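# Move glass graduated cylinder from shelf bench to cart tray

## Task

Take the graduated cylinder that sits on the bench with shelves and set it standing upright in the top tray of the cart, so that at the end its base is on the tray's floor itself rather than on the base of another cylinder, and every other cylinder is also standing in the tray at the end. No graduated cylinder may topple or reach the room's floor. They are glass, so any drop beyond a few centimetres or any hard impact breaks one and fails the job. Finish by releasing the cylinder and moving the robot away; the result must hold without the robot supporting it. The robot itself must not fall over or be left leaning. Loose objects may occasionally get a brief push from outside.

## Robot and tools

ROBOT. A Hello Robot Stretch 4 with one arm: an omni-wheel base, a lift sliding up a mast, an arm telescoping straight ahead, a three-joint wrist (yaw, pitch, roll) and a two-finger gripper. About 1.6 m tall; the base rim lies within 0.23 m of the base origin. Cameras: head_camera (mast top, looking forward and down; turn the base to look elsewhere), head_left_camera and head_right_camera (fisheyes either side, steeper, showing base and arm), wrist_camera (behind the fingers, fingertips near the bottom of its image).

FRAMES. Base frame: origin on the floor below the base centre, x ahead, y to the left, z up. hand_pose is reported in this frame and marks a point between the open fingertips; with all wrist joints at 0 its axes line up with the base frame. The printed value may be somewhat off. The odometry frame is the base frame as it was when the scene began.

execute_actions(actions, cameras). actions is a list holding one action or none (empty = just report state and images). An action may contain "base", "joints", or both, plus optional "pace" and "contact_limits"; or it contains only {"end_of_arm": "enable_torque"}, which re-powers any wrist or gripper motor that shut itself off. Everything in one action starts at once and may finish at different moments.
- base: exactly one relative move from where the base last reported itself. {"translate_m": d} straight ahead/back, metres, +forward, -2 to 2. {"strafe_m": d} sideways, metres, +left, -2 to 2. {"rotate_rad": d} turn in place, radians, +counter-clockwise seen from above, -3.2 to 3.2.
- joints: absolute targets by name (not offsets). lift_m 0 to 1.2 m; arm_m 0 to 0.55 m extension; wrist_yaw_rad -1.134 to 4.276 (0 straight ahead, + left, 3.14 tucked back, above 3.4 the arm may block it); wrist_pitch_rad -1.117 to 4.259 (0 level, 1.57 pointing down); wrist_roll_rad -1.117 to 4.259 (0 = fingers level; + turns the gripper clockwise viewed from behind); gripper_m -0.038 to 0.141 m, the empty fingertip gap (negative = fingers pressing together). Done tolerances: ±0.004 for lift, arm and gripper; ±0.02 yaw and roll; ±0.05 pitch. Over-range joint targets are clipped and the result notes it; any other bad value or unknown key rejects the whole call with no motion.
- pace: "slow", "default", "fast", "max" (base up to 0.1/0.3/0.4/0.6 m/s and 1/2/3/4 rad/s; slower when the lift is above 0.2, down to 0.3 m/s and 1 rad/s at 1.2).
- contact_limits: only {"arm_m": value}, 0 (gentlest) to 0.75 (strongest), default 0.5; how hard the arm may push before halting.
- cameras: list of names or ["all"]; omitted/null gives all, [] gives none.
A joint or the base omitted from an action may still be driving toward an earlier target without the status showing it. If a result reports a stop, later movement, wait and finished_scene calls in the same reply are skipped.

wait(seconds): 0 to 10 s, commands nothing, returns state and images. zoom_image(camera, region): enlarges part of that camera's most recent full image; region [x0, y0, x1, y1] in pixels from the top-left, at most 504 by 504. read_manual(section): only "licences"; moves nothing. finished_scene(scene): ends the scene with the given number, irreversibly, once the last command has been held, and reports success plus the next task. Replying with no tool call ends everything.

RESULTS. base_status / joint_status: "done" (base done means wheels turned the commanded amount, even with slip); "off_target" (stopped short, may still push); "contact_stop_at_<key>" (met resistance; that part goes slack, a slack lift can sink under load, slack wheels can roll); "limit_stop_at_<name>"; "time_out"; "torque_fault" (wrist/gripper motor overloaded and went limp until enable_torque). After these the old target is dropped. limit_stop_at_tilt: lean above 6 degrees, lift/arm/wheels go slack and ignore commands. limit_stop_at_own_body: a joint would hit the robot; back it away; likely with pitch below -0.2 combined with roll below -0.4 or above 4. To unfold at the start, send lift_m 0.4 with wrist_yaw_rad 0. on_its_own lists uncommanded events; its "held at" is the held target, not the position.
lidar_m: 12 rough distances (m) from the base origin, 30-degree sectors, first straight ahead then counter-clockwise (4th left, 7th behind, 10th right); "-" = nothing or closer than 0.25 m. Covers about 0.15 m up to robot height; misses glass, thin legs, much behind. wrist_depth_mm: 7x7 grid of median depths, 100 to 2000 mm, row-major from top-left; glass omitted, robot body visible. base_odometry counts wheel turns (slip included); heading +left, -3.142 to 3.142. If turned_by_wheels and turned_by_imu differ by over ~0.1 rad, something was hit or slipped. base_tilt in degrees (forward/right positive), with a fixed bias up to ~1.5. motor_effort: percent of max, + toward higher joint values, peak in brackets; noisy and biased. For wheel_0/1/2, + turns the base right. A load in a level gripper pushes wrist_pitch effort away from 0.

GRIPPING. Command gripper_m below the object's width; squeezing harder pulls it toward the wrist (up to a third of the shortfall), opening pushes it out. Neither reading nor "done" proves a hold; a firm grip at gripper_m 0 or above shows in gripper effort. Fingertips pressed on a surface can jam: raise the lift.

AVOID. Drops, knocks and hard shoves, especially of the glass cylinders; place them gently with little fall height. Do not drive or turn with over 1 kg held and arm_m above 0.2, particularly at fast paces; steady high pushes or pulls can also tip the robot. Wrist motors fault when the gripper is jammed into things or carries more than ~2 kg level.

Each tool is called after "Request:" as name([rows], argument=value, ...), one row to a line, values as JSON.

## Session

Request:
execute_actions(actions=[])

Scene clock: 0.00 s.
base_odometry: x=+0.000 y=+0.000 heading=+0.000 (m, m, rad; odometry frame)
turned_by_wheels: +0.000 (rad since the last result)
turned_by_imu: +0.000 (rad since the last result)
base_tilt: forward=-0.4 right=+0.1 (deg)
lidar_m: 1.62 1.86 1.92 2.04 1.90 1.69 1.78 1.65 1.78 1.99 1.21 1.23
base_status: not commanded
joint_positions: lift_m=+0.129 arm_m=+0.002 wrist_yaw_rad=+3.143 wrist_pitch_rad=-0.004 wrist_roll_rad=+0.015 gripper_m=+0.057
joint_status: not commanded
motor_effort: lift_m=+18 arm_m=+0 wrist_yaw_rad=-1 wrist_pitch_rad=-7 wrist_roll_rad=-2 gripper_m=-2 wheel_0=+1 wheel_1=+0 wheel_2=+0 (%)
hand_pose: x=-0.1155 y=+0.0870 z=+0.3087 quat_wxyz=(-0.001, +0.002, +0.007, +1.000) (m; base frame)
wrist_depth_mm: 142 142 - - - 1983 1661 / - 141 - - - 1921 1708 / - 121 166 - - 1863 1708 / - 134 191 - - 1863 1661 / 138 149 1808 - - 1983 1661 / 1397 1537 1182 1464 216 1430 1336 / 904 946 798 842 798 866 866
pictures: head_camera, head_left_camera, head_right_camera, wrist_camera
Images, in order (width x height): head_camera 420x560, head_left_camera 420x672, head_right_camera 420x672, wrist_camera 616x392.

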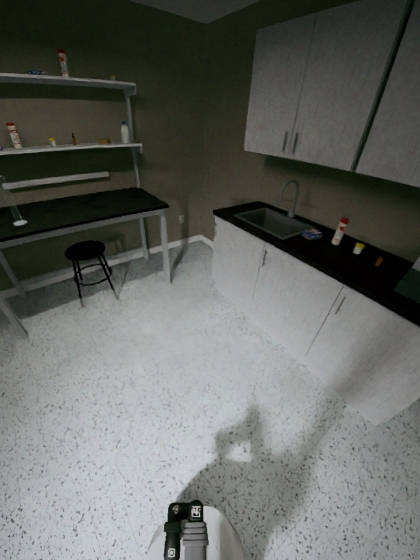

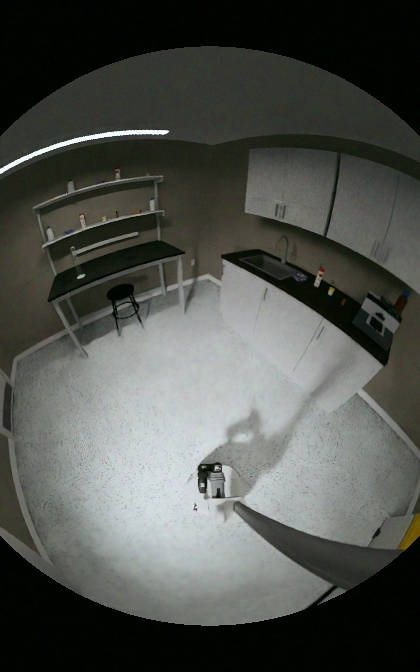

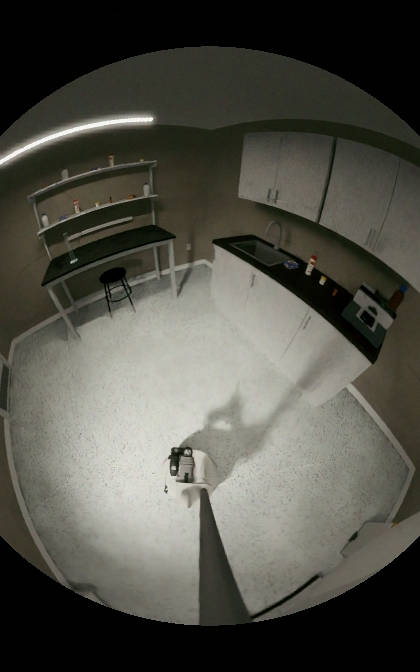

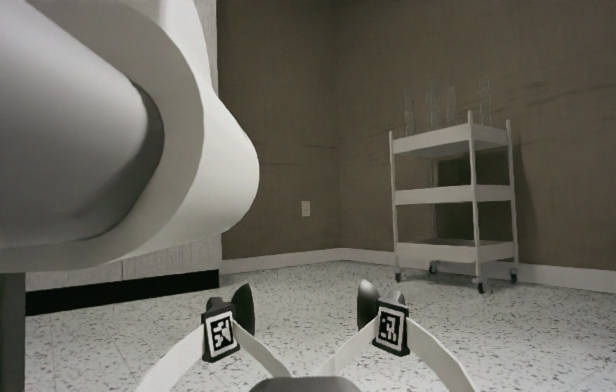

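Request:
execute_actions([
  {"base":{"rotate_rad":0.65},"joints":{"lift_m":0.8,"wrist_yaw_rad":0,"gripper_m":0.13}},
], cameras=["head_camera","wrist_camera"])

Scene clock: 5.90 s.
base_odometry: x=+0.000 y=+0.000 heading=+0.649 (m, m, rad; odometry frame)
turned_by_wheels: +0.649 (rad since the last result)
turned_by_imu: +0.643 (rad since the last result)
base_tilt: forward=-0.4 right=+0.1 (deg)
lidar_m: 1.86 2.59 1.94 1.90 1.67 1.70 1.66 1.82 1.91 1.21 1.29 1.83
base_status: done
joint_positions: lift_m=+0.800 arm_m=+0.002 wrist_yaw_rad=+0.000 wrist_pitch_rad=-0.004 wrist_roll_rad=+0.015 gripper_m=+0.130
joint_status: all done
motor_effort: lift_m=+20(22) arm_m=+0(0) wrist_yaw_rad=-1(7) wrist_pitch_rad=-8(8) wrist_roll_rad=-3(2) gripper_m=+0(4) wheel_0=-5(11) wheel_1=-3(10) wheel_2=-3(11) (%)
hand_pose: x=+0.4616 y=-0.0873 z=+0.9792 quat_wxyz=(+1.000, +0.007, -0.002, +0.000) (m; base frame)
wrist_depth_mm: - - - - - - - / - - - - - - - / - - - - - - - / - - - - - - - / - - - - - 1983 - / - - - - - 1618 - / - - 1661 156 - 1618 -
pictures: head_camera, wrist_camera
Images, in order (width x height): head_camera 420x560, wrist_camera 616x392.

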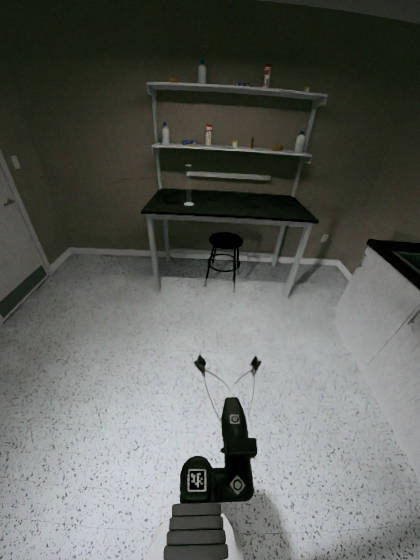

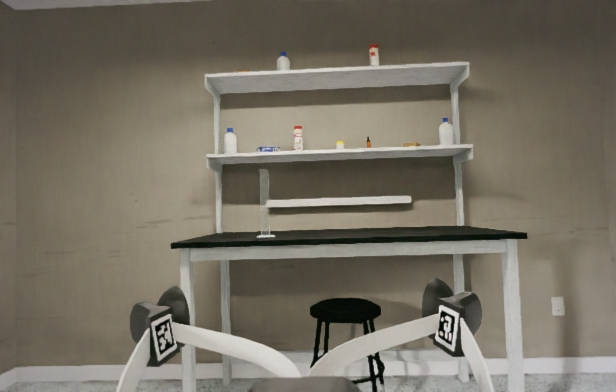

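Request:
execute_actions([
  {"base":{"translate_m":1.1}},
], cameras=[])

Request:
execute_actions([
  {"base":{"strafe_m":0.2}},
], cameras=["head_camera","wrist_camera"])

Scene clock: 14.93 s.
base_odometry: x=+0.876 y=+0.665 heading=+0.650 (m, m, rad; odometry frame)
turned_by_wheels: +0.000 (rad since the last result)
turned_by_imu: +0.002 (rad since the last result)
base_tilt: forward=-0.4 right=+0.1 (deg)
lidar_m: 0.76 0.79 1.88 1.83 1.96 2.35 2.77 1.75 1.30 1.26 1.05 0.79
base_status: done
joint_positions: lift_m=+0.800 arm_m=+0.002 wrist_yaw_rad=+0.000 wrist_pitch_rad=-0.004 wrist_roll_rad=+0.015 gripper_m=+0.130
joint_status: not commanded
motor_effort: lift_m=+18(20) arm_m=+0(0) wrist_yaw_rad=-1(2) wrist_pitch_rad=-9(10) wrist_roll_rad=-3(2) gripper_m=-1(1) wheel_0=+6(9) wheel_1=+4(7) wheel_2=-3(13) (%)
hand_pose: x=+0.4616 y=-0.0874 z=+0.9793 quat_wxyz=(+1.000, +0.007, -0.002, +0.000) (m; base frame)
wrist_depth_mm: 1336 1366 1336 1336 1308 1281 1308 / 1366 1281 1308 1182 1182 1205 1118 / 1366 1308 1308 1308 1308 1281 1308 / 1336 1366 1336 1281 1281 1308 1255 / 1366 1281 1182 1098 1060 976 946 / 580 530 554 554 512 508 535 / 1308 574 1308 156 1255 1229 1255
pictures: none
No camera images: the call's "cameras" was empty. Leave "cameras" out to get every camera's image.

Scene clock: 16.87 s.
base_odometry: x=+0.755 y=+0.824 heading=+0.649 (m, m, rad; odometry frame)
turned_by_wheels: +0.000 (rad since the last result)
turned_by_imu: -0.001 (rad since the last result)
base_tilt: forward=-0.4 right=+0.2 (deg)
lidar_m: 0.75 0.81 1.71 1.65 1.76 2.23 2.75 2.89 1.51 1.45 1.05 0.78
base_status: done
joint_positions: lift_m=+0.800 arm_m=+0.002 wrist_yaw_rad=+0.000 wrist_pitch_rad=-0.004 wrist_roll_rad=+0.015 gripper_m=+0.130
joint_status: not commanded
motor_effort: lift_m=+18(18) arm_m=+0(0) wrist_yaw_rad=-1(0) wrist_pitch_rad=-9(9) wrist_roll_rad=-2(1) gripper_m=+1(1) wheel_0=-4(14) wheel_1=+1(11) wheel_2=+0(2) (%)
hand_pose: x=+0.4616 y=-0.0874 z=+0.9793 quat_wxyz=(+1.000, +0.007, -0.002, +0.000) (m; base frame)
wrist_depth_mm: 1366 1336 1336 1336 1308 1336 1308 / 1366 1336 1160 1160 1160 1205 1229 / 1366 1336 1336 1308 1308 1336 1281 / 1366 1308 1336 1308 1308 1281 1255 / 1366 1366 1205 1138 1042 976 931 / 1366 544 554 564 530 517 549 / 1336 580 1229 156 1281 1255 1255
pictures: head_camera, wrist_camera
Images, in order (width x height): head_camera 420x560, wrist_camera 616x392.

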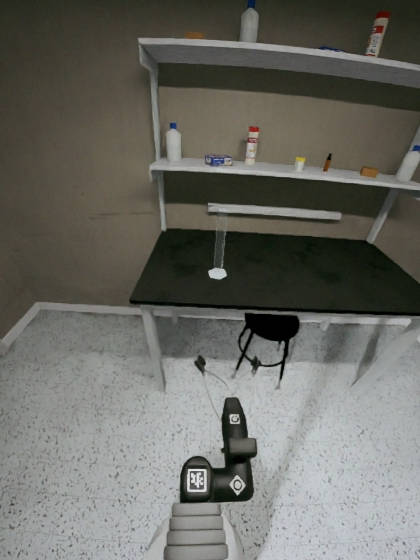

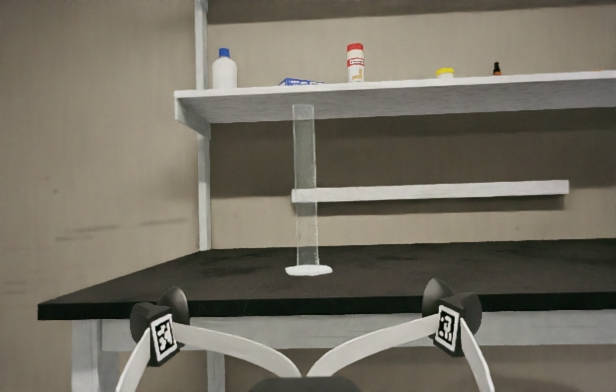

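Request:
execute_actions([
  {"joints":{"arm_m":0.45,"lift_m":0.82}},
], cameras=["wrist_camera"])

Scene clock: 21.90 s.
base_odometry: x=+0.755 y=+0.824 heading=+0.649 (m, m, rad; odometry frame)
turned_by_wheels: +0.000 (rad since the last result)
turned_by_imu: -0.001 (rad since the last result)
base_tilt: forward=-0.4 right=+0.2 (deg)
lidar_m: 0.77 0.82 1.70 1.65 1.76 2.20 2.74 2.86 1.52 1.46 1.06 0.80
base_status: not commanded
joint_positions: lift_m=+0.820 arm_m=+0.449 wrist_yaw_rad=+0.000 wrist_pitch_rad=-0.004 wrist_roll_rad=+0.015 gripper_m=+0.130
joint_status: all done
motor_effort: lift_m=+20(19) arm_m=+7(8) wrist_yaw_rad=-1(0) wrist_pitch_rad=-9(9) wrist_roll_rad=-1(1) gripper_m=-1(0) wheel_0=-5(4) wheel_1=+1(1) wheel_2=+0(0) (%)
hand_pose: x=+0.9082 y=-0.0874 z=+0.9992 quat_wxyz=(+1.000, +0.007, -0.002, +0.000) (m; base frame)
wrist_depth_mm: 904 603 609 621 621 634 647 / 904 798 866 878 866 866 854 / 891 891 891 866 866 854 842 / 878 878 878 854 866 842 842 / 891 878 866 854 854 854 831 / 891 521 549 535 521 455 500 / 364 330 315 156 315 309 325
pictures: wrist_camera
Images, in order (width x height): wrist_camera 616x392.

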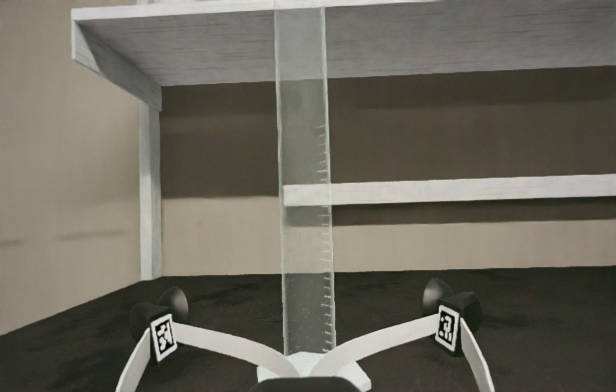

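Request:
execute_actions([
  {"base":{"translate_m":0.015},"joints":{"arm_m":0.55},"pace":"slow"},
], cameras=[])

Request:
execute_actions([
  {"joints":{"gripper_m":0.06}},
], cameras=["wrist_camera"])

Scene clock: 28.53 s.
base_odometry: x=+0.767 y=+0.833 heading=+0.650 (m, m, rad; odometry frame)
turned_by_wheels: +0.000 (rad since the last result)
turned_by_imu: -0.001 (rad since the last result)
base_tilt: forward=-0.4 right=+0.1 (deg)
lidar_m: 0.73 0.78 1.69 1.64 1.76 2.25 2.78 2.87 1.49 1.47 1.05 0.78
base_status: done
joint_positions: lift_m=+0.820 arm_m=+0.549 wrist_yaw_rad=+0.000 wrist_pitch_rad=-0.004 wrist_roll_rad=+0.015 gripper_m=+0.130
joint_status: all done
motor_effort: lift_m=+20(20) arm_m=+7(7) wrist_yaw_rad=-1(1) wrist_pitch_rad=-9(9) wrist_roll_rad=-3(2) gripper_m=-1(1) wheel_0=+6(9) wheel_1=+6(7) wheel_2=-7(10) (%)
hand_pose: x=+1.0082 y=-0.0874 z=+0.9992 quat_wxyz=(+1.000, +0.007, -0.002, +0.000) (m; base frame)
wrist_depth_mm: 554 603 615 615 621 640 640 / 788 768 759 768 759 741 741 / 768 768 768 759 750 750 750 / 778 768 759 750 750 732 683 / 768 768 759 759 741 732 723 / 778 517 554 539 521 455 504 / 366 329 322 156 314 309 327
pictures: none
No camera images: the call's "cameras" was empty. Leave "cameras" out to get every camera's image.

Scene clock: 30.17 s.
base_odometry: x=+0.767 y=+0.833 heading=+0.650 (m, m, rad; odometry frame)
turned_by_wheels: +0.000 (rad since the last result)
turned_by_imu: +0.000 (rad since the last result)
base_tilt: forward=-0.3 right=+0.1 (deg)
lidar_m: 0.75 0.79 1.71 1.66 1.75 2.25 2.77 2.87 1.50 1.46 1.03 0.76
base_status: not commanded
joint_positions: lift_m=+0.820 arm_m=+0.549 wrist_yaw_rad=+0.000 wrist_pitch_rad=-0.004 wrist_roll_rad=+0.015 gripper_m=+0.060
joint_status: all done
motor_effort: lift_m=+20(20) arm_m=+7(7) wrist_yaw_rad=-1(1) wrist_pitch_rad=-8(7) wrist_roll_rad=-3(2) gripper_m=-1(4) wheel_0=+7(6) wheel_1=+6(5) wheel_2=-7(7) (%)
hand_pose: x=+1.0082 y=-0.0874 z=+0.9992 quat_wxyz=(+1.000, +0.007, -0.002, +0.000) (m; base frame)
wrist_depth_mm: 554 597 609 615 627 640 654 / 768 768 759 750 759 732 732 / 778 759 750 750 750 750 723 / 778 759 759 759 750 741 676 / 768 759 759 750 750 750 723 / 768 574 455 539 424 504 500 / 362 355 304 320 297 330 325
pictures: wrist_camera
Images, in order (width x height): wrist_camera 616x392.

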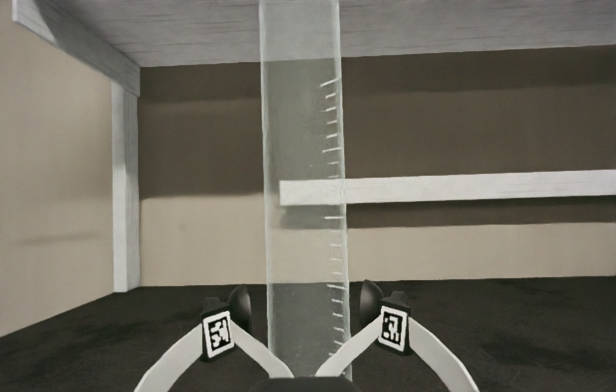

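Good. Grip, lift, retract.

Request:
execute_actions([
  {"joints":{"gripper_m":-0.005},"pace":"slow"},
], cameras=["wrist_camera"])

Request:
execute_actions([
  {"joints":{"lift_m":0.84},"pace":"slow"},
], cameras=[])

Request:
execute_actions([
  {"joints":{"arm_m":0.005},"base":{"translate_m":-0.4}},
], cameras=["wrist_camera"])

Request:
execute_actions([
  {"base":{"rotate_rad":2.3},"pace":"slow"},
])

Scene clock: 36.77 s.
base_odometry: x=+0.767 y=+0.833 heading=+0.650 (m, m, rad; odometry frame)
turned_by_wheels: +0.000 (rad since the last result)
turned_by_imu: -0.001 (rad since the last result)
base_tilt: forward=-0.4 right=+0.1 (deg)
lidar_m: 0.76 0.79 1.70 1.65 1.77 2.26 2.78 2.86 1.51 1.46 1.05 0.77
base_status: not commanded
joint_positions: lift_m=+0.820 arm_m=+0.549 wrist_yaw_rad=+0.000 wrist_pitch_rad=-0.004 wrist_roll_rad=+0.015 gripper_m=-0.005
joint_status: all done
motor_effort: lift_m=+20(20) arm_m=+7(7) wrist_yaw_rad=-1(0) wrist_pitch_rad=-6(9) wrist_roll_rad=-2(1) gripper_m=-15(14) wheel_0=+7(6) wheel_1=+6(5) wheel_2=-7(7) (%)
hand_pose: x=+1.0082 y=-0.0874 z=+0.9992 quat_wxyz=(+1.000, +0.007, -0.002, +0.000) (m; base frame)
wrist_depth_mm: 549 603 609 621 627 634 647 / 788 759 759 750 759 750 741 / 768 759 768 759 750 741 741 / 759 778 759 750 750 732 683 / 759 750 759 750 741 732 732 / 768 564 559 439 469 508 500 / 362 332 185 320 293 309 327
pictures: wrist_camera
Images, in order (width x height): wrist_camera 616x392.

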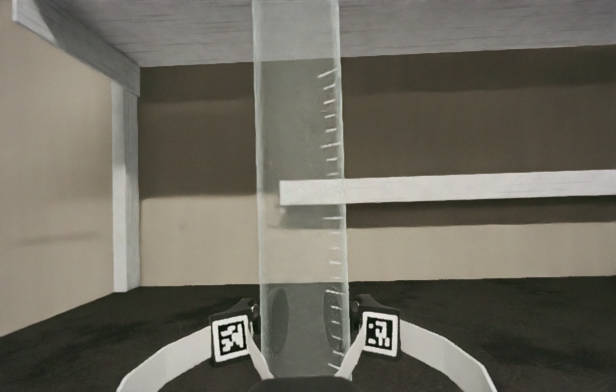

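Scene clock: 37.70 s.
base_odometry: x=+0.767 y=+0.833 heading=+0.650 (m, m, rad; odometry frame)
turned_by_wheels: +0.000 (rad since the last result)
turned_by_imu: +0.000 (rad since the last result)
base_tilt: forward=-0.4 right=+0.1 (deg)
lidar_m: 0.74 0.80 1.67 1.64 1.75 2.24 2.80 2.87 1.50 1.46 1.06 0.77
base_status: not commanded
joint_positions: lift_m=+0.840 arm_m=+0.549 wrist_yaw_rad=+0.000 wrist_pitch_rad=-0.002 wrist_roll_rad=+0.015 gripper_m=-0.005
joint_status: all done
motor_effort: lift_m=+21(24) arm_m=+7(7) wrist_yaw_rad=-1(0) wrist_pitch_rad=-14(17) wrist_roll_rad=-2(1) gripper_m=-10(14) wheel_0=+7(7) wheel_1=+6(6) wheel_2=-7(7) (%)
hand_pose: x=+1.0082 y=-0.0875 z=+1.0185 quat_wxyz=(+1.000, +0.007, -0.001, +0.000) (m; base frame)
wrist_depth_mm: 525 564 574 580 591 609 615 / 788 741 759 750 750 750 741 / 778 768 750 750 750 741 732 / 768 768 759 741 750 683 732 / 768 759 759 750 741 741 741 / 778 640 621 229 580 569 554 / 410 399 186 359 330 370 368
pictures: none
No camera images: the call's "cameras" was empty. Leave "cameras" out to get every camera's image.

Scene clock: 40.53 s.
base_odometry: x=+0.448 y=+0.592 heading=+0.649 (m, m, rad; odometry frame)
turned_by_wheels: -0.001 (rad since the last result)
turned_by_imu: -0.002 (rad since the last result)
base_tilt: forward=-0.4 right=+0.2 (deg)
lidar_m: 0.39 2.03 1.73 1.66 1.78 1.95 2.37 2.57 1.49 1.44 1.53 0.42
base_status: done
joint_positions: lift_m=+0.840 arm_m=+0.006 wrist_yaw_rad=+0.000 wrist_pitch_rad=-0.002 wrist_roll_rad=+0.015 gripper_m=-0.005
joint_status: all done
motor_effort: lift_m=+21(21) arm_m=-7(5) wrist_yaw_rad=+0(1) wrist_pitch_rad=-16(17) wrist_roll_rad=-3(3) gripper_m=-9(10) wheel_0=-6(11) wheel_1=-4(9) wheel_2=+2(13) (%)
hand_pose: x=+0.4655 y=-0.0875 z=+1.0185 quat_wxyz=(+1.000, +0.007, -0.001, +0.000) (m; base frame)
wrist_depth_mm: 1808 1756 1756 1661 1499 1576 1618 / 1756 1756 1756 1708 1708 1708 1708 / 1756 1708 1708 1661 1661 1661 1618 / 1756 1756 1708 1661 1661 1661 1661 / 1708 1708 1708 1430 1308 1255 1182 / 1756 1708 960 229 946 1618 1618 / 1661 1708 185 1661 1098 1618 1618
pictures: wrist_camera
Images, in order (width x height): wrist_camera 616x392.

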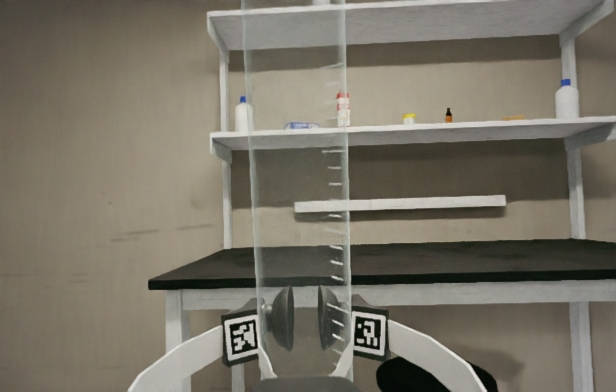

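Scene clock: 44.10 s.
base_odometry: x=+0.448 y=+0.592 heading=+2.948 (m, m, rad; odometry frame)
turned_by_wheels: +2.299 (rad since the last result)
turned_by_imu: +2.279 (rad since the last result)
base_tilt: forward=-0.4 right=+0.1 (deg)
lidar_m: 0.40 2.36 2.36 1.68 1.43 1.44 1.39 1.16 1.16 1.97 1.69 0.41
base_status: done
joint_positions: lift_m=+0.840 arm_m=+0.006 wrist_yaw_rad=+0.000 wrist_pitch_rad=-0.002 wrist_roll_rad=+0.015 gripper_m=-0.005
joint_status: not commanded
motor_effort: lift_m=+20(20) arm_m=-7(7) wrist_yaw_rad=-1(2) wrist_pitch_rad=-16(15) wrist_roll_rad=-1(2) gripper_m=-10(12) wheel_0=-8(7) wheel_1=-3(8) wheel_2=-6(11) (%)
hand_pose: x=+0.4656 y=-0.0873 z=+1.0185 quat_wxyz=(+1.000, +0.007, -0.001, +0.000) (m; base frame)
wrist_depth_mm: - - - - 1661 1397 1205 / - - - - 1618 1397 1205 / - - - - 1618 1430 1205 / - - - - 1661 1397 1182 / - - - - 1756 1397 1229 / - - - 229 1618 1397 1205 / - - 186 1808 1499 1336 1182
pictures: head_camera, head_left_camera, head_right_camera, wrist_camera
Images, in order (width x height): head_camera 420x560, head_left_camera 420x672, head_right_camera 420x672, wrist_camera 616x392.

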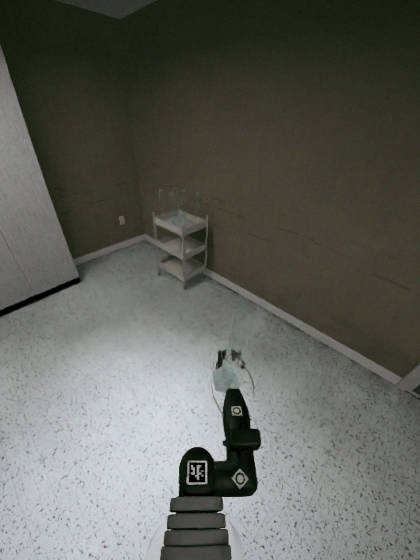

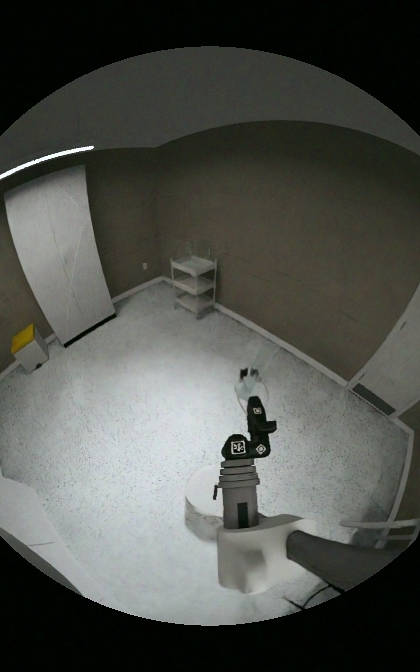

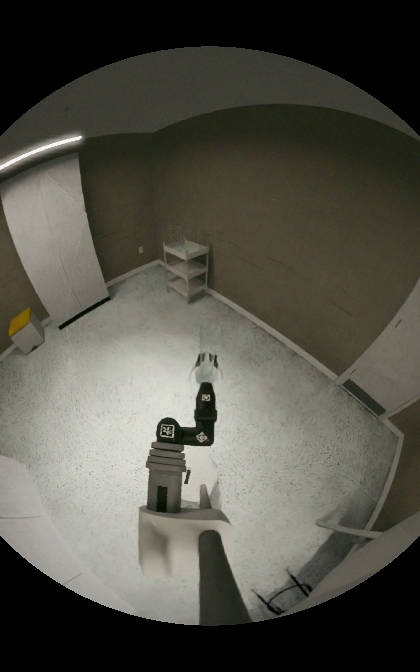

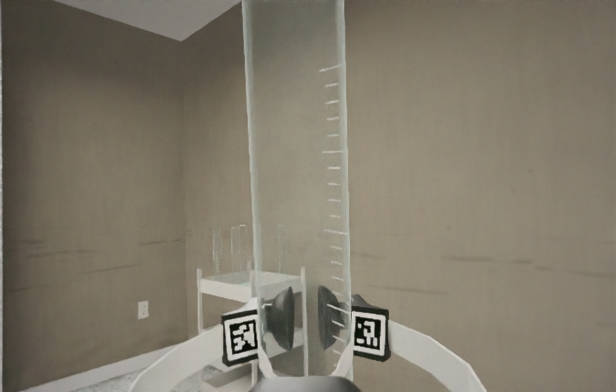

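Request:
execute_actions([
  {"base":{"rotate_rad":-0.55},"pace":"slow"},
], cameras=[])

Request:
execute_actions([
  {"base":{"strafe_m":1.2},"joints":{"lift_m":0.78}},
], cameras=["head_camera","wrist_camera"])

Scene clock: 54.13 s.
base_odometry: x=+0.448 y=+0.591 heading=+2.399 (m, m, rad; odometry frame)
turned_by_wheels: -0.549 (rad since the last result)
turned_by_imu: -0.546 (rad since the last result)
base_tilt: forward=-0.4 right=+0.1 (deg)
lidar_m: 0.38 1.92 2.37 2.37 1.74 1.45 1.44 1.41 1.17 1.15 2.00 0.38
base_status: done
joint_positions: lift_m=+0.840 arm_m=+0.006 wrist_yaw_rad=+0.000 wrist_pitch_rad=-0.002 wrist_roll_rad=+0.015 gripper_m=-0.005
joint_status: not commanded
motor_effort: lift_m=+20(20) arm_m=-7(7) wrist_yaw_rad=-1(2) wrist_pitch_rad=-14(16) wrist_roll_rad=-2(2) gripper_m=-8(12) wheel_0=+8(12) wheel_1=+4(9) wheel_2=+6(8) (%)
hand_pose: x=+0.4656 y=-0.0874 z=+1.0185 quat_wxyz=(+1.000, +0.007, -0.001, +0.000) (m; base frame)
wrist_depth_mm: 1756 1661 1661 1537 1430 1336 1281 / 1756 1618 1537 1499 1366 1336 1255 / 1756 1661 1576 1499 1397 1336 1255 / 1756 1661 1576 1464 1397 1336 1229 / 1708 1618 1537 1430 1397 1336 1255 / 1708 1661 1576 229 1397 1336 1255 / 1708 1661 185 1430 1336 1308 1229
pictures: none
No camera images: the call's "cameras" was empty. Leave "cameras" out to get every camera's image.

Scene clock: 59.47 s.
base_odometry: x=-0.363 y=-0.292 heading=+2.399 (m, m, rad; odometry frame)
turned_by_wheels: +0.000 (rad since the last result)
turned_by_imu: -0.001 (rad since the last result)
base_tilt: forward=-0.4 right=+0.1 (deg)
lidar_m: 0.39 1.44 1.18 1.20 1.42 1.80 1.22 1.35 2.22 2.34 2.33 0.42
base_status: done
joint_positions: lift_m=+0.780 arm_m=+0.006 wrist_yaw_rad=+0.000 wrist_pitch_rad=-0.002 wrist_roll_rad=+0.015 gripper_m=-0.005
joint_status: all done
motor_effort: lift_m=+16(19) arm_m=-7(7) wrist_yaw_rad=+0(1) wrist_pitch_rad=-17(14) wrist_roll_rad=-2(2) gripper_m=-10(12) wheel_0=-4(15) wheel_1=+2(14) wheel_2=+0(4) (%)
hand_pose: x=+0.4656 y=-0.0874 z=+0.9589 quat_wxyz=(+1.000, +0.007, -0.001, +0.000) (m; base frame)
wrist_depth_mm: 1921 1983 1863 1808 1708 1576 1537 / 1983 1921 1863 1808 1661 1576 1537 / 1863 1921 1863 1808 1708 1618 1576 / 1863 1921 1863 1756 1661 1576 1499 / 1808 1983 1756 1808 1618 1576 1499 / 1863 1921 1366 229 1618 1576 1499 / 1863 1921 186 1430 1661 1499 1464
pictures: head_camera, wrist_camera
Images, in order (width x height): head_camera 420x560, wrist_camera 616x392.

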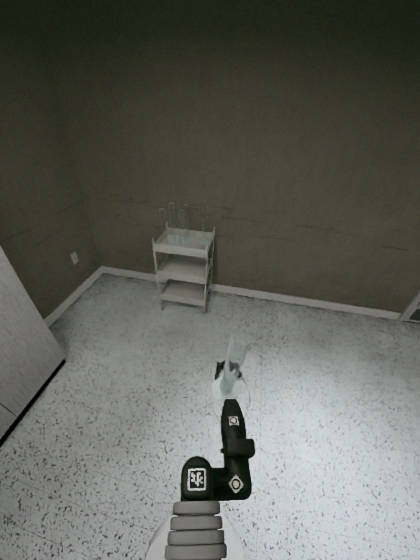

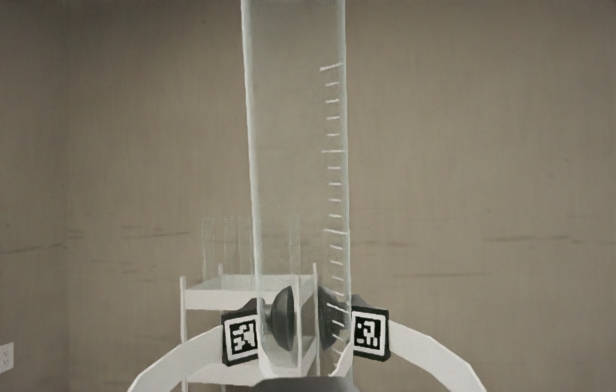

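Request:
execute_actions([
  {"base":{"rotate_rad":-0.17},"pace":"slow"},
], cameras=[])

Request:
execute_actions([
  {"base":{"translate_m":0.7}},
], cameras=[])

Request:
execute_actions([
  {"base":{"strafe_m":0.45}},
], cameras=["head_camera","wrist_camera"])

Request:
zoom_image(camera="head_camera", region=[130,210,300,380])

Scene clock: 64.67 s.
base_odometry: x=-0.363 y=-0.292 heading=+2.230 (m, m, rad; odometry frame)
turned_by_wheels: -0.169 (rad since the last result)
turned_by_imu: -0.168 (rad since the last result)
base_tilt: forward=-0.4 right=+0.1 (deg)
lidar_m: 0.40 1.60 1.22 1.20 1.32 1.86 1.20 1.25 1.81 2.34 2.61 0.44
base_status: done
joint_positions: lift_m=+0.780 arm_m=+0.006 wrist_yaw_rad=+0.000 wrist_pitch_rad=-0.002 wrist_roll_rad=+0.015 gripper_m=-0.005
joint_status: not commanded
motor_effort: lift_m=+16(16) arm_m=-7(6) wrist_yaw_rad=+0(1) wrist_pitch_rad=-15(16) wrist_roll_rad=-2(2) gripper_m=-11(10) wheel_0=+8(12) wheel_1=+3(8) wheel_2=+6(8) (%)
hand_pose: x=+0.4656 y=-0.0875 z=+0.9589 quat_wxyz=(+1.000, +0.007, -0.001, +0.000) (m; base frame)
wrist_depth_mm: 1808 1756 1808 1756 1708 1708 1661 / 1808 1756 1756 1708 1708 1661 1661 / 1756 1756 1756 1708 1661 1708 1661 / 1756 1756 1708 1756 1661 1708 1618 / 1756 1756 1708 1661 1708 1661 1708 / 1756 1576 1308 229 1661 1708 1661 / 1756 1308 185 1708 1618 1618 1618
pictures: none
No camera images: the call's "cameras" was empty. Leave "cameras" out to get every camera's image.

Scene clock: 68.50 s.
base_odometry: x=-0.792 y=+0.260 heading=+2.231 (m, m, rad; odometry frame)
turned_by_wheels: +0.001 (rad since the last result)
turned_by_imu: +0.002 (rad since the last result)
base_tilt: forward=-0.4 right=+0.1 (deg)
lidar_m: 0.40 0.88 1.68 1.15 1.22 1.85 1.93 2.03 2.46 2.37 1.72 0.40
base_status: done
joint_positions: lift_m=+0.780 arm_m=+0.006 wrist_yaw_rad=+0.000 wrist_pitch_rad=-0.002 wrist_roll_rad=+0.015 gripper_m=-0.005
joint_status: not commanded
motor_effort: lift_m=+17(17) arm_m=-7(7) wrist_yaw_rad=-1(0) wrist_pitch_rad=-14(14) wrist_roll_rad=-2(2) gripper_m=-10(11) wheel_0=+7(13) wheel_1=+3(9) wheel_2=-4(12) (%)
hand_pose: x=+0.4656 y=-0.0874 z=+0.9588 quat_wxyz=(+1.000, +0.007, -0.001, +0.000) (m; base frame)
wrist_depth_mm: 1060 1042 1042 1025 1008 991 991 / 1060 1042 1042 1025 991 991 991 / 1060 1025 1025 1025 1008 991 991 / 1042 1025 1042 1025 991 991 960 / 1042 1042 1008 1008 1008 991 960 / 1025 1008 1008 229 1008 976 976 / 891 866 186 976 976 976 976
pictures: none
No camera images: the call's "cameras" was empty. Leave "cameras" out to get every camera's image.

Scene clock: 71.33 s.
base_odometry: x=-1.148 y=-0.015 heading=+2.231 (m, m, rad; odometry frame)
turned_by_wheels: +0.000 (rad since the last result)
turned_by_imu: -0.001 (rad since the last result)
base_tilt: forward=-0.3 right=+0.1 (deg)
lidar_m: 0.41 1.34 1.19 0.70 0.74 1.06 2.40 2.02 2.82 2.83 1.72 0.44
base_status: done
joint_positions: lift_m=+0.780 arm_m=+0.006 wrist_yaw_rad=+0.000 wrist_pitch_rad=-0.002 wrist_roll_rad=+0.015 gripper_m=-0.005
joint_status: not commanded
motor_effort: lift_m=+17(17) arm_m=-7(7) wrist_yaw_rad=+0(1) wrist_pitch_rad=-15(15) wrist_roll_rad=-2(2) gripper_m=-9(11) wheel_0=-5(15) wheel_1=+2(11) wheel_2=+0(1) (%)
hand_pose: x=+0.4656 y=-0.0874 z=+0.9588 quat_wxyz=(+1.000, +0.007, -0.001, +0.000) (m; base frame)
wrist_depth_mm: 1098 1078 1042 1042 1060 1008 991 / 1078 1060 1060 1025 1025 1025 991 / 1078 1078 1078 1025 1025 1025 1008 / 1060 1078 1042 1025 1008 1008 1008 / 1060 1042 1042 1025 1008 1008 1008 / 1060 1042 1025 229 1008 1008 976 / 1042 1025 186 809 597 991 991
pictures: head_camera, wrist_camera
Images, in order (width x height): head_camera 420x560, wrist_camera 616x392.

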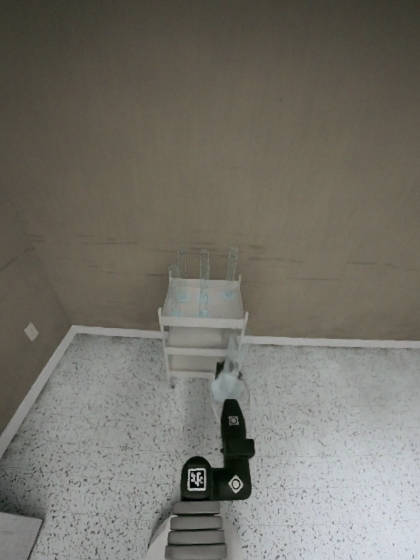

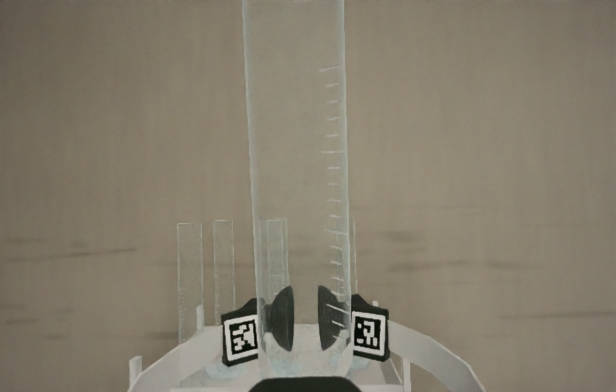

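Region (130, 210, 300, 380) of head_camera's 420x560 image, scaled by 2.965, with more detail than that image has.

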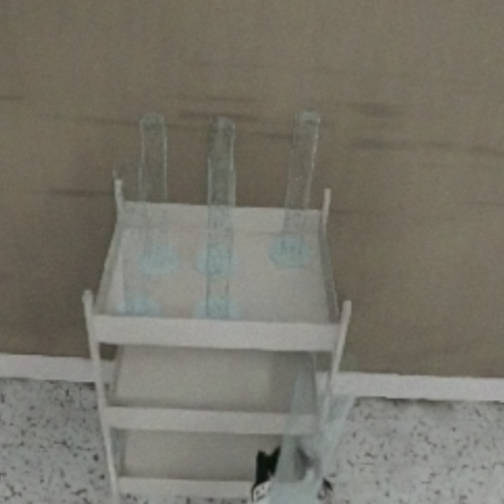

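Request:
execute_actions([
  {"base":{"strafe_m":-0.09},"joints":{"arm_m":0.3,"lift_m":0.72},"pace":"slow"},
], cameras=["head_camera","wrist_camera"])

Request:
zoom_image(camera="head_camera", region=[130,210,300,380])

Scene clock: 82.33 s.
base_odometry: x=-1.077 y=+0.040 heading=+2.231 (m, m, rad; odometry frame)
turned_by_wheels: +0.000 (rad since the last result)
turned_by_imu: -0.002 (rad since the last result)
base_tilt: forward=-0.4 right=+0.2 (deg)
lidar_m: 0.69 0.89 1.31 0.78 0.82 1.42 2.05 2.00 2.82 2.75 1.69 1.28
base_status: done
joint_positions: lift_m=+0.720 arm_m=+0.299 wrist_yaw_rad=+0.000 wrist_pitch_rad=-0.002 wrist_roll_rad=+0.015 gripper_m=-0.005
joint_status: all done
motor_effort: lift_m=+16(18) arm_m=+7(6) wrist_yaw_rad=+0(1) wrist_pitch_rad=-13(15) wrist_roll_rad=-1(2) gripper_m=-10(10) wheel_0=+7(11) wheel_1=-4(9) wheel_2=+0(1) (%)
hand_pose: x=+0.7582 y=-0.0874 z=+0.8989 quat_wxyz=(+1.000, +0.007, -0.001, +0.000) (m; base frame)
wrist_depth_mm: 778 759 750 741 741 732 732 / 778 768 759 750 732 723 715 / 778 768 759 741 732 715 723 / 759 759 750 741 723 715 715 / 759 759 750 741 732 707 707 / 759 750 741 229 723 715 707 / 750 647 185 634 488 707 707
pictures: head_camera, wrist_camera
Images, in order (width x height): head_camera 420x560, wrist_camera 616x392.

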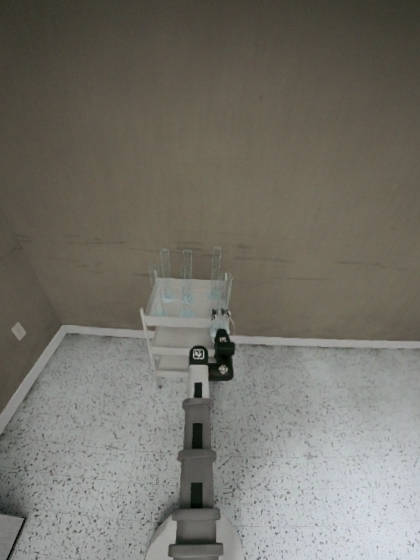

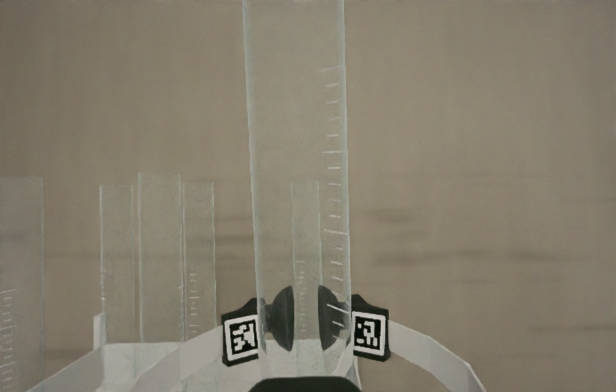

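Region (130, 210, 300, 380) of head_camera's 420x560 image, scaled by 2.965, with more detail than that image has.

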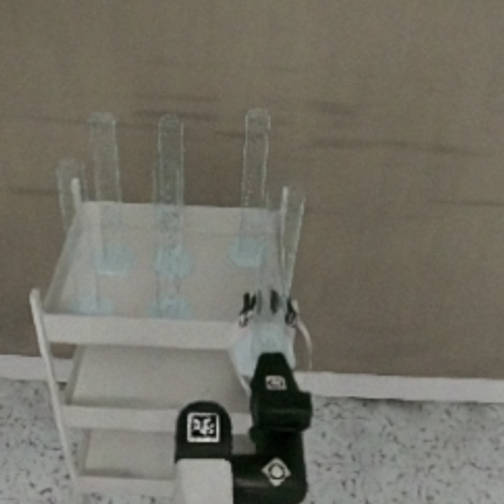

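Request:
execute_actions([
  {"base":{"translate_m":0.05},"joints":{"arm_m":0.55},"pace":"slow"},
], cameras=[])

Request:
execute_actions([
  {"joints":{"lift_m":0.64},"pace":"slow"},
], cameras=["head_camera","wrist_camera"])

Request:
zoom_image(camera="head_camera", region=[130,230,270,370])

Scene clock: 94.00 s.
base_odometry: x=-1.107 y=+0.079 heading=+2.231 (m, m, rad; odometry frame)
turned_by_wheels: +0.001 (rad since the last result)
turned_by_imu: -0.001 (rad since the last result)
base_tilt: forward=-0.4 right=+0.1 (deg)
lidar_m: 0.78 0.85 1.29 0.79 0.84 1.46 2.06 2.07 2.80 2.75 1.66 1.26
base_status: done
joint_positions: lift_m=+0.720 arm_m=+0.549 wrist_yaw_rad=+0.000 wrist_pitch_rad=-0.002 wrist_roll_rad=+0.015 gripper_m=-0.005
joint_status: all done
motor_effort: lift_m=+16(16) arm_m=+7(5) wrist_yaw_rad=-1(1) wrist_pitch_rad=-16(14) wrist_roll_rad=-2(2) gripper_m=-10(10) wheel_0=+9(9) wheel_1=+6(8) wheel_2=-7(10) (%)
hand_pose: x=+1.0082 y=-0.0874 z=+0.8989 quat_wxyz=(+1.000, +0.007, -0.001, +0.000) (m; base frame)
wrist_depth_mm: 466 459 455 449 442 433 430 / 459 455 452 442 439 436 430 / 459 455 449 442 436 430 430 / 455 452 445 442 433 430 424 / 455 445 442 436 433 424 421 / 452 445 442 230 427 427 421 / 452 445 186 433 424 424 418
pictures: none
No camera images: the call's "cameras" was empty. Leave "cameras" out to get every camera's image.

Scene clock: 95.53 s.
base_odometry: x=-1.107 y=+0.079 heading=+2.231 (m, m, rad; odometry frame)
turned_by_wheels: +0.000 (rad since the last result)
turned_by_imu: +0.000 (rad since the last result)
base_tilt: forward=-0.4 right=+0.1 (deg)
lidar_m: 0.80 0.83 1.30 0.80 0.83 1.45 2.08 2.06 2.79 2.77 1.64 1.22
base_status: not commanded
joint_positions: lift_m=+0.640 arm_m=+0.549 wrist_yaw_rad=+0.000 wrist_pitch_rad=-0.002 wrist_roll_rad=+0.015 gripper_m=-0.005
joint_status: all done
motor_effort: lift_m=+16(17) arm_m=+7(7) wrist_yaw_rad=-1(1) wrist_pitch_rad=-14(15) wrist_roll_rad=-2(2) gripper_m=-11(9) wheel_0=+8(8) wheel_1=+6(6) wheel_2=-7(7) (%)
hand_pose: x=+1.0082 y=-0.0874 z=+0.8189 quat_wxyz=(+1.000, +0.007, -0.001, +0.000) (m; base frame)
wrist_depth_mm: 462 459 449 449 439 436 430 / 462 455 449 449 439 436 430 / 459 449 449 439 436 433 427 / 455 452 445 442 439 430 424 / 455 449 439 439 433 427 424 / 449 445 442 229 427 424 421 / 449 442 186 262 300 424 421
pictures: head_camera, wrist_camera
Images, in order (width x height): head_camera 420x560, wrist_camera 616x392.

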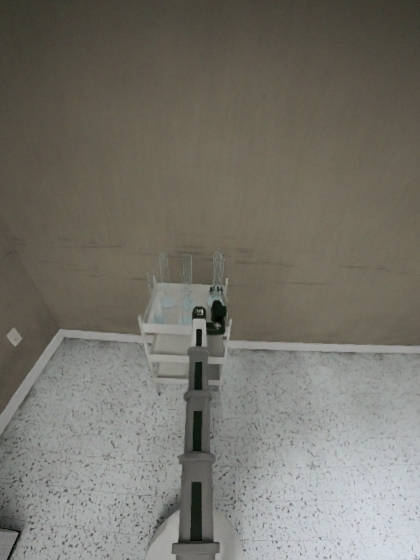

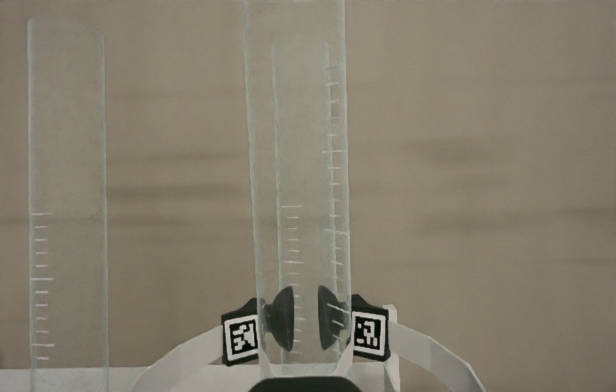

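Region (130, 230, 270, 370) of head_camera's 420x560 image, scaled by 3.600, with more detail than that image has.

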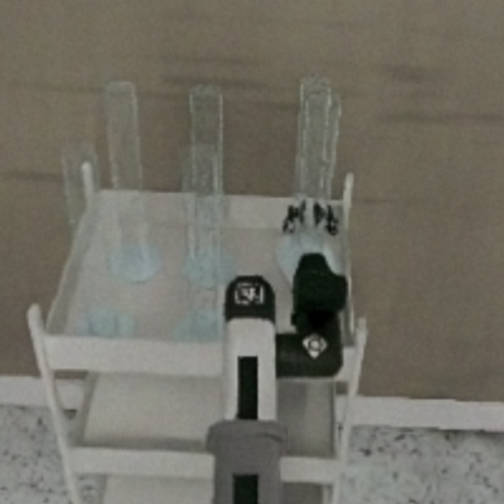

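Request:
execute_actions([
  {"joints":{"arm_m":0.50},"pace":"slow"},
], cameras=[])

Request:
execute_actions([
  {"joints":{"lift_m":0.61},"pace":"slow"},
], cameras=["head_camera","wrist_camera"])

Request:
zoom_image(camera="head_camera", region=[130,230,270,370])

Scene clock: 104.67 s.
base_odometry: x=-1.107 y=+0.079 heading=+2.231 (m, m, rad; odometry frame)
turned_by_wheels: +0.000 (rad since the last result)
turned_by_imu: -0.002 (rad since the last result)
base_tilt: forward=-0.4 right=+0.2 (deg)
lidar_m: 0.79 0.86 1.31 0.78 0.85 1.45 2.08 2.06 2.80 2.74 1.64 1.25
base_status: not commanded
joint_positions: lift_m=+0.640 arm_m=+0.501 wrist_yaw_rad=+0.000 wrist_pitch_rad=-0.002 wrist_roll_rad=+0.015 gripper_m=-0.005
joint_status: all done
motor_effort: lift_m=+16(16) arm_m=-7(9) wrist_yaw_rad=+0(1) wrist_pitch_rad=-16(17) wrist_roll_rad=-2(2) gripper_m=-11(11) wheel_0=+9(8) wheel_1=+6(6) wheel_2=-7(7) (%)
hand_pose: x=+0.9606 y=-0.0874 z=+0.8189 quat_wxyz=(+1.000, +0.007, -0.001, +0.000) (m; base frame)
wrist_depth_mm: 517 508 496 496 488 488 480 / 512 500 500 496 484 480 477 / 508 500 500 484 484 477 473 / 504 504 492 488 477 480 473 / 500 496 488 484 477 473 469 / 496 496 492 229 477 477 469 / 404 397 185 392 338 466 466
pictures: none
No camera images: the call's "cameras" was empty. Leave "cameras" out to get every camera's image.

Scene clock: 105.73 s.
base_odometry: x=-1.107 y=+0.079 heading=+2.231 (m, m, rad; odometry frame)
turned_by_wheels: +0.000 (rad since the last result)
turned_by_imu: +0.000 (rad since the last result)
base_tilt: forward=-0.4 right=+0.2 (deg)
lidar_m: 0.78 0.85 1.29 0.78 0.85 1.44 2.05 2.05 2.83 2.74 1.64 1.25
base_status: not commanded
joint_positions: lift_m=+0.610 arm_m=+0.501 wrist_yaw_rad=+0.000 wrist_pitch_rad=-0.002 wrist_roll_rad=+0.015 gripper_m=-0.005
joint_status: all done
motor_effort: lift_m=+15(16) arm_m=-7(7) wrist_yaw_rad=+0(1) wrist_pitch_rad=-15(16) wrist_roll_rad=-2(2) gripper_m=-12(11) wheel_0=+9(9) wheel_1=+6(6) wheel_2=-7(7) (%)
hand_pose: x=+0.9606 y=-0.0874 z=+0.7889 quat_wxyz=(+1.000, +0.007, -0.001, +0.000) (m; base frame)
wrist_depth_mm: 512 504 500 496 488 480 477 / 512 500 500 484 484 484 477 / 508 504 496 488 484 477 473 / 508 496 496 488 480 480 469 / 504 496 492 492 477 473 469 / 500 492 488 229 477 473 466 / 402 399 186 394 237 469 462
pictures: head_camera, wrist_camera
Images, in order (width x height): head_camera 420x560, wrist_camera 616x392.

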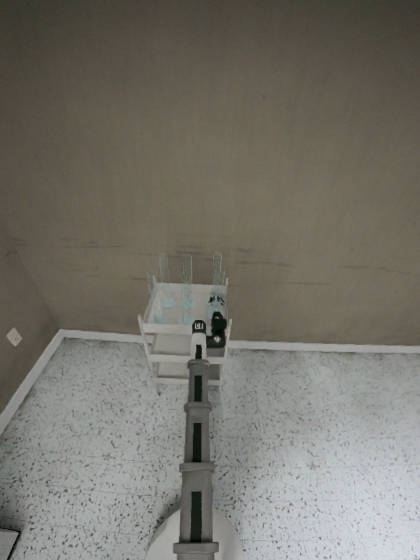

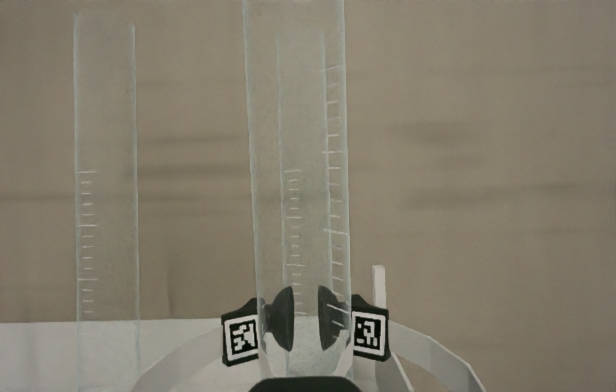

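Region (130, 230, 270, 370) of head_camera's 420x560 image, scaled by 3.600, with more detail than that image has.

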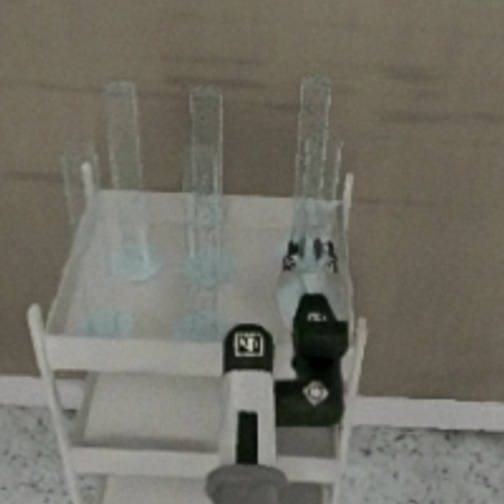

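Request:
execute_actions([
  {"joints":{"arm_m":0.48},"pace":"slow"},
], cameras=[])

Request:
execute_actions([
  {"joints":{"lift_m":0.595},"pace":"slow"},
], cameras=["wrist_camera"])

Scene clock: 114.50 s.
base_odometry: x=-1.107 y=+0.079 heading=+2.231 (m, m, rad; odometry frame)
turned_by_wheels: +0.000 (rad since the last result)
turned_by_imu: -0.002 (rad since the last result)
base_tilt: forward=-0.3 right=+0.1 (deg)
lidar_m: 0.79 0.84 1.29 0.79 0.85 1.45 2.06 2.04 2.82 2.75 1.64 1.26
base_status: not commanded
joint_positions: lift_m=+0.610 arm_m=+0.481 wrist_yaw_rad=+0.000 wrist_pitch_rad=-0.002 wrist_roll_rad=+0.015 gripper_m=-0.005
joint_status: all done
motor_effort: lift_m=+15(16) arm_m=-7(7) wrist_yaw_rad=+0(1) wrist_pitch_rad=-14(14) wrist_roll_rad=-1(1) gripper_m=-10(9) wheel_0=+8(9) wheel_1=+6(6) wheel_2=-7(7) (%)
hand_pose: x=+0.9406 y=-0.0874 z=+0.7889 quat_wxyz=(+1.000, +0.007, -0.001, +0.000) (m; base frame)
wrist_depth_mm: 535 521 517 508 508 504 496 / 535 525 517 512 504 500 492 / 530 521 517 512 504 496 488 / 525 521 517 508 508 496 492 / 521 517 512 504 500 488 492 / 521 517 512 228 492 492 488 / 421 421 185 410 237 488 480
pictures: none
No camera images: the call's "cameras" was empty. Leave "cameras" out to get every camera's image.

Scene clock: 115.33 s.
base_odometry: x=-1.107 y=+0.079 heading=+2.231 (m, m, rad; odometry frame)
turned_by_wheels: +0.000 (rad since the last result)
turned_by_imu: +0.000 (rad since the last result)
base_tilt: forward=-0.4 right=+0.2 (deg)
lidar_m: 0.79 0.84 1.30 0.78 0.83 1.44 2.06 2.06 2.81 2.75 1.63 1.23
base_status: not commanded
joint_positions: lift_m=+0.595 arm_m=+0.481 wrist_yaw_rad=+0.000 wrist_pitch_rad=-0.002 wrist_roll_rad=+0.015 gripper_m=-0.005
joint_status: all done
motor_effort: lift_m=+15(15) arm_m=-7(7) wrist_yaw_rad=-1(1) wrist_pitch_rad=-14(15) wrist_roll_rad=-2(1) gripper_m=-13(11) wheel_0=+8(9) wheel_1=+6(6) wheel_2=-7(7) (%)
hand_pose: x=+0.9406 y=-0.0874 z=+0.7739 quat_wxyz=(+1.000, +0.007, -0.001, +0.000) (m; base frame)
wrist_depth_mm: 539 525 521 512 504 500 500 / 530 521 521 512 508 504 496 / 530 525 512 512 504 500 488 / 525 521 512 504 500 496 488 / 530 517 512 508 500 492 492 / 427 421 418 229 496 492 484 / 424 415 185 364 206 488 484
pictures: wrist_camera
Images, in order (width x height): wrist_camera 616x392.

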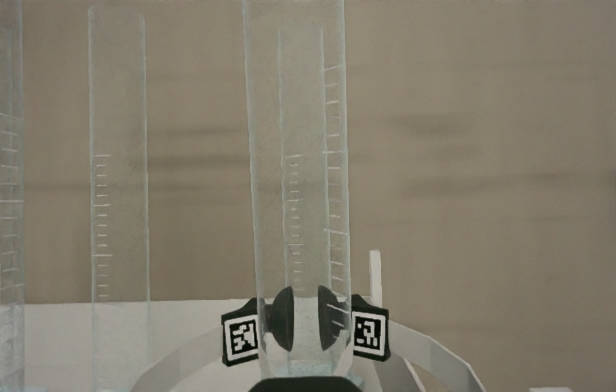

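Request:
execute_actions([
  {"joints":{"lift_m":0.58},"pace":"slow"},
], cameras=[])

Request:
execute_actions([
  {"joints":{"lift_m":0.568},"pace":"slow"},
], cameras=["wrist_camera"])

Scene clock: 127.30 s.
base_odometry: x=-1.107 y=+0.079 heading=+2.231 (m, m, rad; odometry frame)
turned_by_wheels: +0.000 (rad since the last result)
turned_by_imu: -0.002 (rad since the last result)
base_tilt: forward=-0.4 right=+0.1 (deg)
lidar_m: 0.79 0.83 1.28 0.79 0.85 1.42 2.02 2.04 2.80 2.76 1.63 1.26
base_status: not commanded
joint_positions: lift_m=+0.580 arm_m=+0.481 wrist_yaw_rad=+0.000 wrist_pitch_rad=-0.006 wrist_roll_rad=+0.015 gripper_m=-0.005
joint_status: all done
motor_effort: lift_m=+14(17) arm_m=-7(7) wrist_yaw_rad=-2(2) wrist_pitch_rad=-5(14) wrist_roll_rad=-1(2) gripper_m=-13(12) wheel_0=+8(9) wheel_1=+6(6) wheel_2=-7(7) (%)
hand_pose: x=+0.9406 y=-0.0873 z=+0.7601 quat_wxyz=(+1.000, +0.007, -0.003, +0.000) (m; base frame)
wrist_depth_mm: 539 535 525 512 512 500 500 / 539 530 521 512 512 504 496 / 530 521 521 508 508 496 496 / 530 521 517 508 500 492 492 / 525 521 517 504 500 496 488 / 424 418 418 229 496 492 484 / 402 364 183 340 186 488 -
pictures: none
No camera images: the call's "cameras" was empty. Leave "cameras" out to get every camera's image.

Scene clock: 128.07 s.
base_odometry: x=-1.107 y=+0.079 heading=+2.231 (m, m, rad; odometry frame)
turned_by_wheels: +0.000 (rad since the last result)
turned_by_imu: +0.000 (rad since the last result)
base_tilt: forward=-0.4 right=+0.1 (deg)
lidar_m: 0.78 0.85 1.28 0.79 0.84 1.45 2.05 2.06 2.81 2.74 1.64 1.25
base_status: not commanded
joint_positions: lift_m=+0.568 arm_m=+0.481 wrist_yaw_rad=+0.000 wrist_pitch_rad=-0.012 wrist_roll_rad=+0.015 gripper_m=-0.005
joint_status: all done
motor_effort: lift_m=+12(15) arm_m=-7(7) wrist_yaw_rad=-1(7) wrist_pitch_rad=+14(20) wrist_roll_rad=-1(2) gripper_m=-12(12) wheel_0=+7(8) wheel_1=+5(6) wheel_2=-6(6) (%)
hand_pose: x=+0.9406 y=-0.0874 z=+0.7501 quat_wxyz=(+1.000, +0.007, -0.006, +0.000) (m; base frame)
wrist_depth_mm: 549 539 525 521 517 508 508 / 535 535 521 512 508 504 496 / 530 525 517 517 512 500 496 / 530 521 517 508 508 500 496 / 525 521 508 504 496 496 484 / 427 421 413 229 496 488 480 / 389 375 186 325 185 488 -
pictures: wrist_camera
Images, in order (width x height): wrist_camera 616x392.

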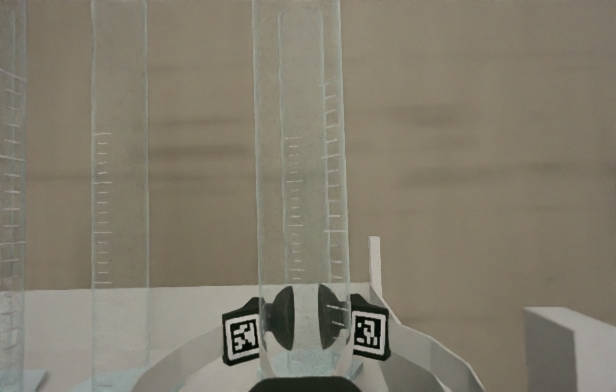

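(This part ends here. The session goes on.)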